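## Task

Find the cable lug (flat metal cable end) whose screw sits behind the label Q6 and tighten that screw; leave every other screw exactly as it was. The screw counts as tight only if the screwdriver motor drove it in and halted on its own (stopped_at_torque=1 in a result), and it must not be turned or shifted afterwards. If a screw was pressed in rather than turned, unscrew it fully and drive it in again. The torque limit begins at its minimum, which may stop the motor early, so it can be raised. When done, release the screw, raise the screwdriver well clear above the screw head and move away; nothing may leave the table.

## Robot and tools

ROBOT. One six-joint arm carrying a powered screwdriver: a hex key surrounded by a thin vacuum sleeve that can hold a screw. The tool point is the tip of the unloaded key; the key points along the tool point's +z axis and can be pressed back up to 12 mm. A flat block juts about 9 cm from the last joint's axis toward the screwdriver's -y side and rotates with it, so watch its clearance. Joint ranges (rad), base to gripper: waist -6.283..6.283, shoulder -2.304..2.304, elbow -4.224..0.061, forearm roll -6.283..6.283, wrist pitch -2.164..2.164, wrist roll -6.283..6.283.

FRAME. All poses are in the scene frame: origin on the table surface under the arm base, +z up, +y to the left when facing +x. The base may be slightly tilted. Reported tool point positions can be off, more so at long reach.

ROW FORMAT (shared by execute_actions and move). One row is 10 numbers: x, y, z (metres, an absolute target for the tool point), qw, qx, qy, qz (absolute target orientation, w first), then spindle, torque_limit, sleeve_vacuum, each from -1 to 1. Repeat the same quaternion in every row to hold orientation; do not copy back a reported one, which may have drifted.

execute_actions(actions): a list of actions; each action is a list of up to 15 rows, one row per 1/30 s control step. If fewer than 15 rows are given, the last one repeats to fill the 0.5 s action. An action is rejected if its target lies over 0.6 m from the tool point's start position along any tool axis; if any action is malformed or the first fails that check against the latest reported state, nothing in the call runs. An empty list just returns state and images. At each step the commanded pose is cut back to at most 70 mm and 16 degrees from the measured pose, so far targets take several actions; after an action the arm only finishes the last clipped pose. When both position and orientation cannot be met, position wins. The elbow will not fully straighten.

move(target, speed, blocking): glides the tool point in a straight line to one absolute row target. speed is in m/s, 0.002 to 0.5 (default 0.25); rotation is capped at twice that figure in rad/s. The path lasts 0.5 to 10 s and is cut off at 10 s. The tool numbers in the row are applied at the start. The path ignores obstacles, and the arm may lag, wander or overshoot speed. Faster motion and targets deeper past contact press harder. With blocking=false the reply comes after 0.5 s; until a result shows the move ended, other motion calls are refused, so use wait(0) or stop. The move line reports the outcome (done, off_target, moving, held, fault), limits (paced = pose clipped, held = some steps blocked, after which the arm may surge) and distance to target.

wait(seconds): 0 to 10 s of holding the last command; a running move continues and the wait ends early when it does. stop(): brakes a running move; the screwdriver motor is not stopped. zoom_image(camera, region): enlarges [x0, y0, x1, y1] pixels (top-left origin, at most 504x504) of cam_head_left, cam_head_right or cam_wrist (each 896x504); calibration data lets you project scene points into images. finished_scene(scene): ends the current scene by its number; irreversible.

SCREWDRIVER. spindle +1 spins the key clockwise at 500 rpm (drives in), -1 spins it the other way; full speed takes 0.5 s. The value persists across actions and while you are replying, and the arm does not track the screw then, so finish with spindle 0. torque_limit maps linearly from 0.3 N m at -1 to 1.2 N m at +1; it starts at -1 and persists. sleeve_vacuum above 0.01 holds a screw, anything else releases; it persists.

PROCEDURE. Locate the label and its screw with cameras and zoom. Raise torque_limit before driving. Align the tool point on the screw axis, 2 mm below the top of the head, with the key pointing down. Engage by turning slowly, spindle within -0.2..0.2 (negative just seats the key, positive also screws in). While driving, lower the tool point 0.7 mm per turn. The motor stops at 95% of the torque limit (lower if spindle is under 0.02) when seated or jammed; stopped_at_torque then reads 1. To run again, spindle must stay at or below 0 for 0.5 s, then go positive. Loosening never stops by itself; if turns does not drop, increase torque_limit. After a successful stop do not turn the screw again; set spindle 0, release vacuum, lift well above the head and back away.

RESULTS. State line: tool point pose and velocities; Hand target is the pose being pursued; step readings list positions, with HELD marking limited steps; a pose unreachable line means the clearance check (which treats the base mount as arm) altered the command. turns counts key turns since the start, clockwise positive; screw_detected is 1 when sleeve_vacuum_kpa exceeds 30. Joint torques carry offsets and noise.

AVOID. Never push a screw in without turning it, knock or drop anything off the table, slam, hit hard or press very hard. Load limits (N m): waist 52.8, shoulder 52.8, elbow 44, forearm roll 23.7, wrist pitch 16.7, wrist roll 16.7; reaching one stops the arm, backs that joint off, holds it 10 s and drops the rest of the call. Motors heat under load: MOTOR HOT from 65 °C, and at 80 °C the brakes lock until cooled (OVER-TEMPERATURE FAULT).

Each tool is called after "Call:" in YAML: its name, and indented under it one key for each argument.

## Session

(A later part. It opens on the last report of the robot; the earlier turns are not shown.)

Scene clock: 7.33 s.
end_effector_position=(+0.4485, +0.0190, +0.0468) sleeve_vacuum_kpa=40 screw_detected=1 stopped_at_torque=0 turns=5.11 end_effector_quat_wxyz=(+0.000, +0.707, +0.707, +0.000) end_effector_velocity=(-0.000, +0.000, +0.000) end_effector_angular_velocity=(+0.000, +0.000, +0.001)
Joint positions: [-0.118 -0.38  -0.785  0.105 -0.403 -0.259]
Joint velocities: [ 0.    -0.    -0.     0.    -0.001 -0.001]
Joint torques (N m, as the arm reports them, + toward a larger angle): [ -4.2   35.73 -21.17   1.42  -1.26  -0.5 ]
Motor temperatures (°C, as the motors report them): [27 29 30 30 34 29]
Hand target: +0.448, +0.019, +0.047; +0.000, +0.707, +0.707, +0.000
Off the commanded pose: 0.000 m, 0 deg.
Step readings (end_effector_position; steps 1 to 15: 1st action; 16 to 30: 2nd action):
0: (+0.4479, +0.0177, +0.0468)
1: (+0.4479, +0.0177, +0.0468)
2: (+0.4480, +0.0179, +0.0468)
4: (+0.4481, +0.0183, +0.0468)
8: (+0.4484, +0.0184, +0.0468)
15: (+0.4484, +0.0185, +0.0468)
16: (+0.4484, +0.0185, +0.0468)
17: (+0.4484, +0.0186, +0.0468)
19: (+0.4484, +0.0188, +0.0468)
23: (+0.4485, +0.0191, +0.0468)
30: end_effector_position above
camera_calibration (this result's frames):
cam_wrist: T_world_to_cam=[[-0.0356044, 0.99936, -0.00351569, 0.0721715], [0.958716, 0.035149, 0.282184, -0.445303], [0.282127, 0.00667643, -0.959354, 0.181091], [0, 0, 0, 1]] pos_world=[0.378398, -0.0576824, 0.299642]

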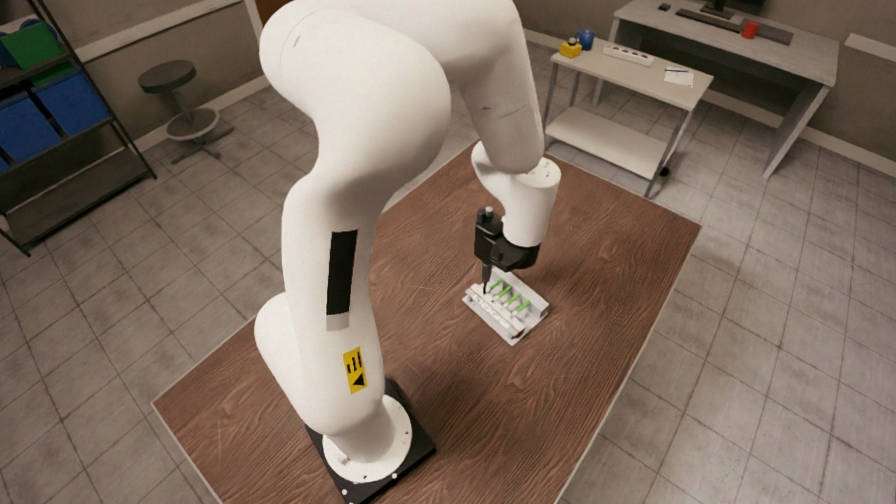

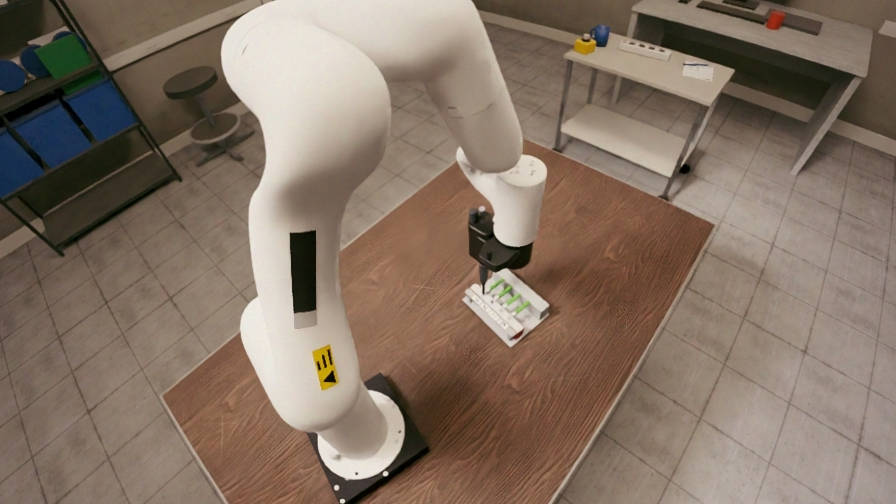

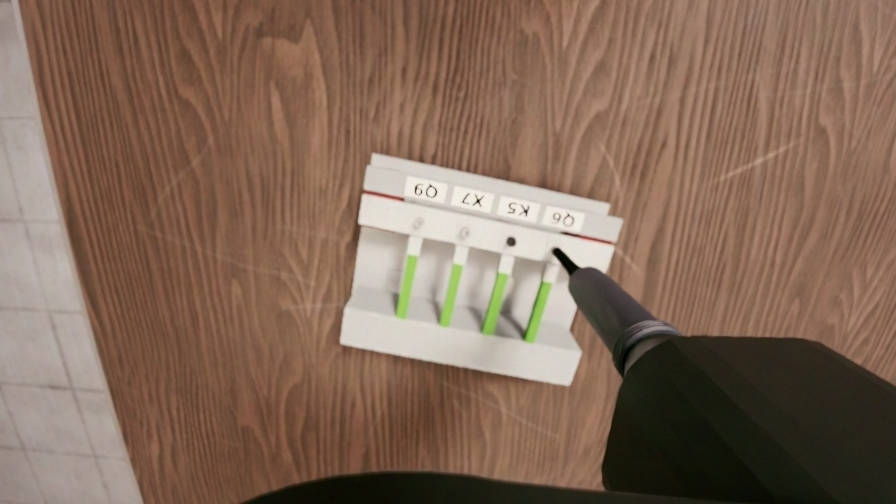

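Call:
move:
  target: [0.4485,0.0187,0.0425,0,0.7071,0.7071,0,0.5,1,1]
  speed: 0.006

Scene clock: 8.37 s.
end_effector_position=(+0.4485, +0.0187, +0.0425) sleeve_vacuum_kpa=39 screw_detected=1 stopped_at_torque=0 turns=8.91 end_effector_quat_wxyz=(-0.000, +0.707, +0.707, +0.000) end_effector_velocity=(+0.001, -0.001, -0.000) end_effector_angular_velocity=(-0.001, -0.002, +0.001)
Joint positions: [-0.118 -0.389 -0.785  0.108 -0.394 -0.262]
Joint velocities: [-0.001 -0.     0.    -0.001  0.002 -0.   ]
Joint torques (N m, as the arm reports them, + toward a larger angle): [ -3.72  32.24 -20.6    1.73  -0.88  -0.42]
Motor temperatures (°C, as the motors report them): [27 29 30 30 34 29]
Hand target: +0.448, +0.019, +0.042; -0.000, +0.707, +0.707, +0.000
Off the commanded pose: 0.000 m, 0 deg.
move: done
camera_calibration (this result's frames):
cam_wrist: T_world_to_cam=[[-0.0356502, 0.999358, -0.00348162, 0.0724699], [0.958737, 0.0351839, 0.282109, -0.44407], [0.28205, 0.00671927, -0.959376, 0.177058], [0, 0, 0, 1]] pos_world=[0.378391, -0.0579889, 0.295394]

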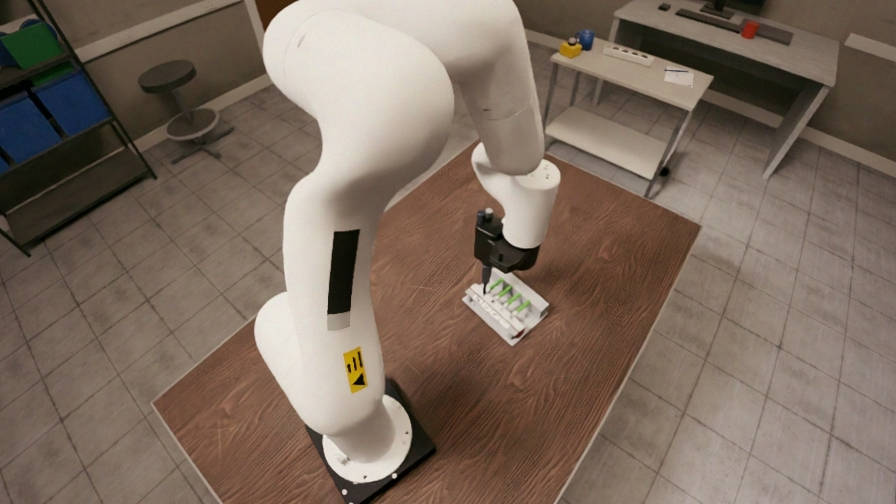

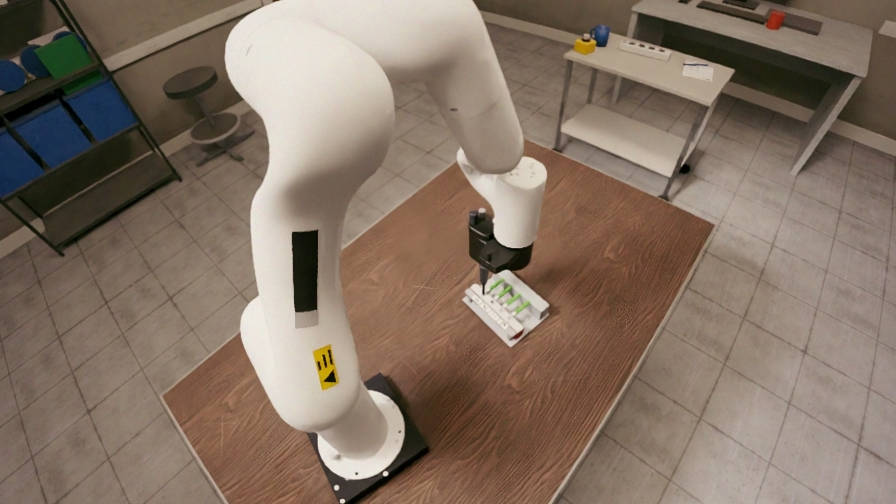

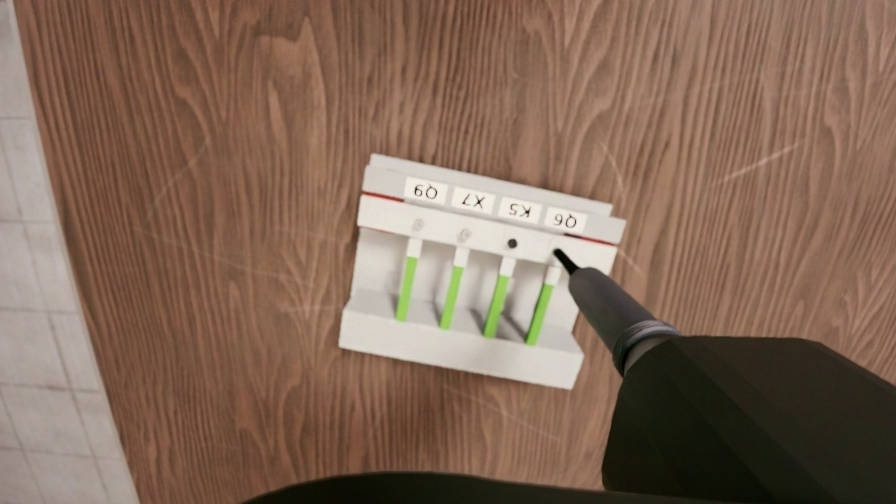

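Call:
wait:
  seconds: 0.2

Scene clock: 8.63 s.
end_effector_position=(+0.4485, +0.0188, +0.0425) sleeve_vacuum_kpa=40 screw_detected=1 stopped_at_torque=1 turns=9.47 end_effector_quat_wxyz=(-0.000, +0.707, +0.707, +0.000) end_effector_velocity=(+0.001, -0.001, +0.000) end_effector_angular_velocity=(+0.000, -0.000, -0.011)
Joint positions: [-0.118 -0.39  -0.785  0.108 -0.394 -0.262]
Joint velocities: [-0.002  0.001  0.     0.001 -0.001  0.008]
Joint torques (N m, as the arm reports them, + toward a larger angle): [ -4.79  32.92 -19.61   0.69  -0.63  -0.71]
Motor temperatures (°C, as the motors report them): [27 29 30 30 34 29]
Hand target: +0.448, +0.019, +0.042; -0.000, +0.707, +0.707, +0.000
Off the commanded pose: 0.000 m, 0 deg.
wait: 0.20 s; at rest by 0.13 s
camera_calibration (this result's frames):
cam_wrist: T_world_to_cam=[[-0.0356301, 0.999359, -0.00348216, 0.0724467], [0.958719, 0.0351644, 0.282171, -0.444092], [0.282113, 0.00671537, -0.959358, 0.176996], [0, 0, 0, 1]] pos_world=[0.378408, -0.0579726, 0.295365]

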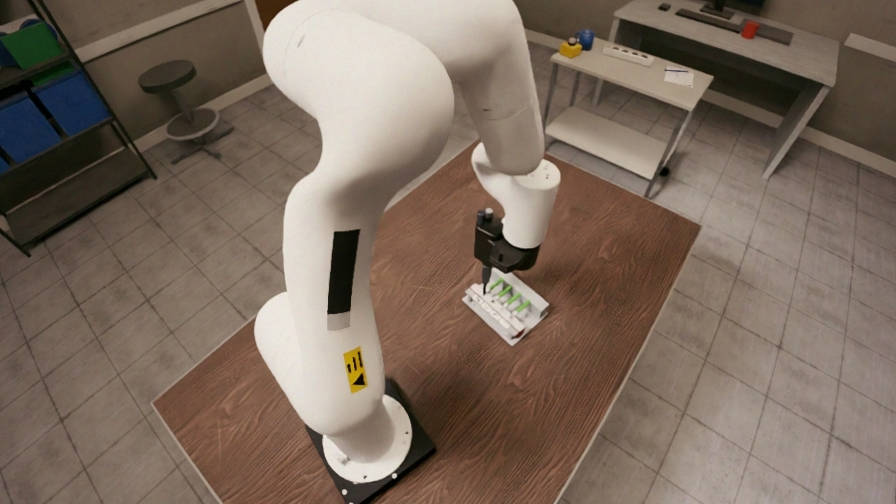

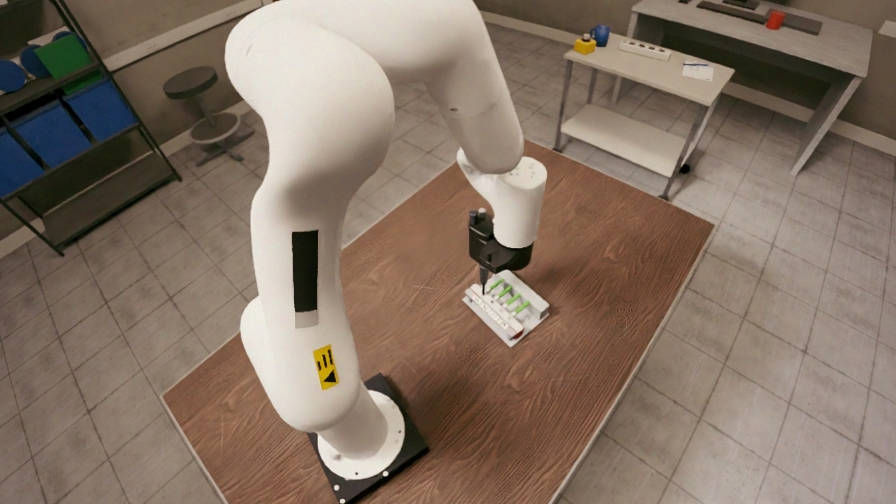

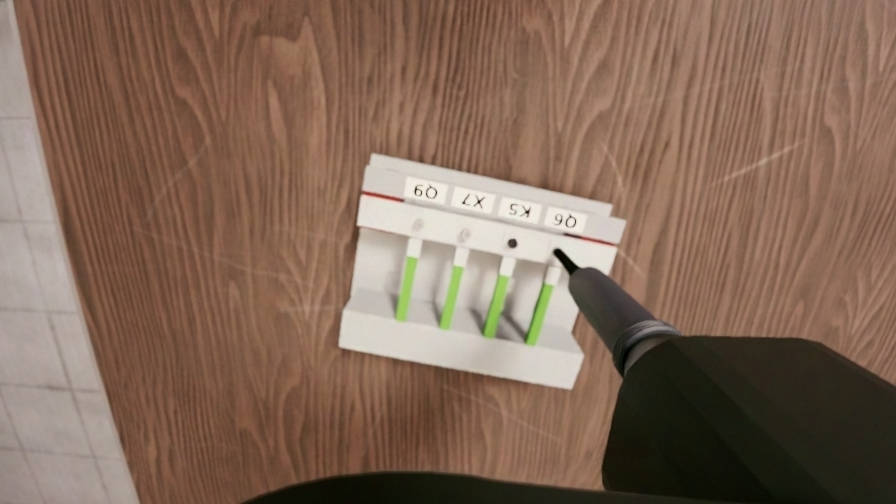

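Call:
move:
  target: [0.4485,0.0187,0.2,0,0.7071,0.7071,0,0,1,0]
  speed: 0.2

Scene clock: 9.97 s.
end_effector_position=(+0.4482, +0.0184, +0.1996) sleeve_vacuum_kpa=0 screw_detected=0 stopped_at_torque=1 turns=9.47 end_effector_quat_wxyz=(-0.000, +0.707, +0.707, -0.001) end_effector_velocity=(+0.002, +0.000, +0.003) end_effector_angular_velocity=(-0.001, -0.004, -0.001)
Joint positions: [-0.133 -0.122 -0.884  0.059 -0.761 -0.219]
Joint velocities: [ 0.001  0.003 -0.003 -0.    -0.003  0.002]
Joint torques (N m, as the arm reports them, + toward a larger angle): [ -1.95  29.03 -29.23   2.79  -0.88  -0.38]
Motor temperatures (°C, as the motors report them): [27 29 30 30 34 29]
Hand target: +0.449, +0.018, +0.200; +0.000, +0.707, +0.707, -0.000
Off the commanded pose: 0.001 m, 0 deg.
move: done
camera_calibration (this result's frames):
cam_wrist: T_world_to_cam=[[-0.0350913, 0.999375, -0.0041891, 0.0732159], [0.958987, 0.0348523, 0.281301, -0.48807], [0.281271, 0.00585392, -0.959611, 0.328271], [0, 0, 0, 1]] pos_world=[0.378289, -0.0580814, 0.452614]

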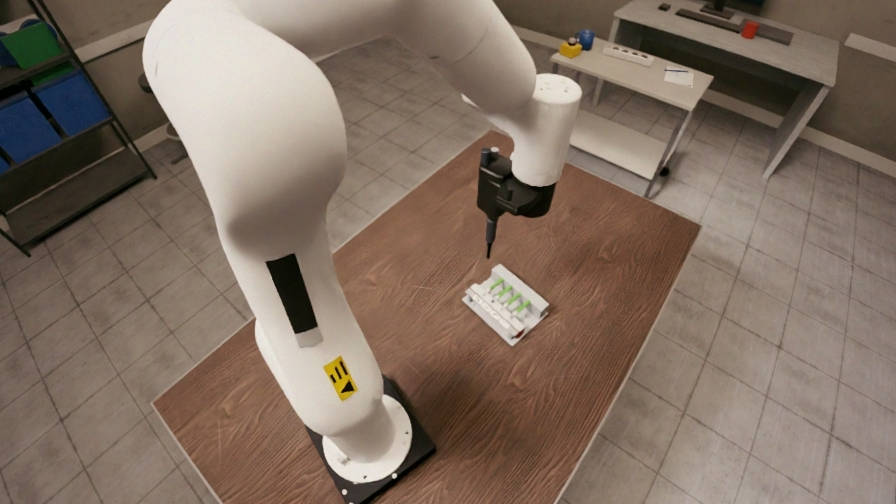

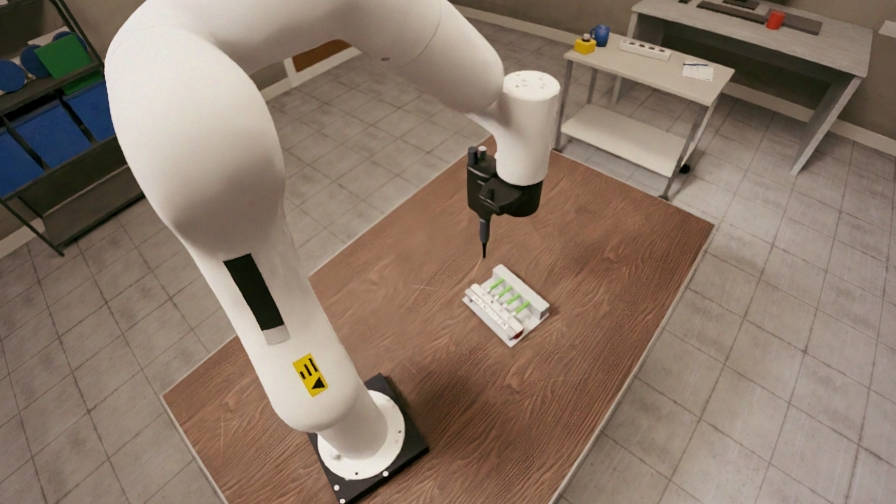

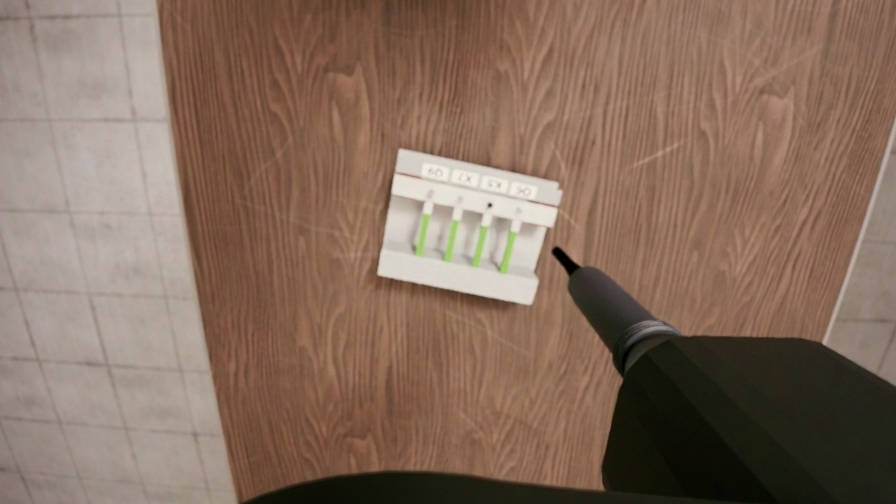

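Call:
finished_scene:
  scene: 2

The scene is finished: the task was done.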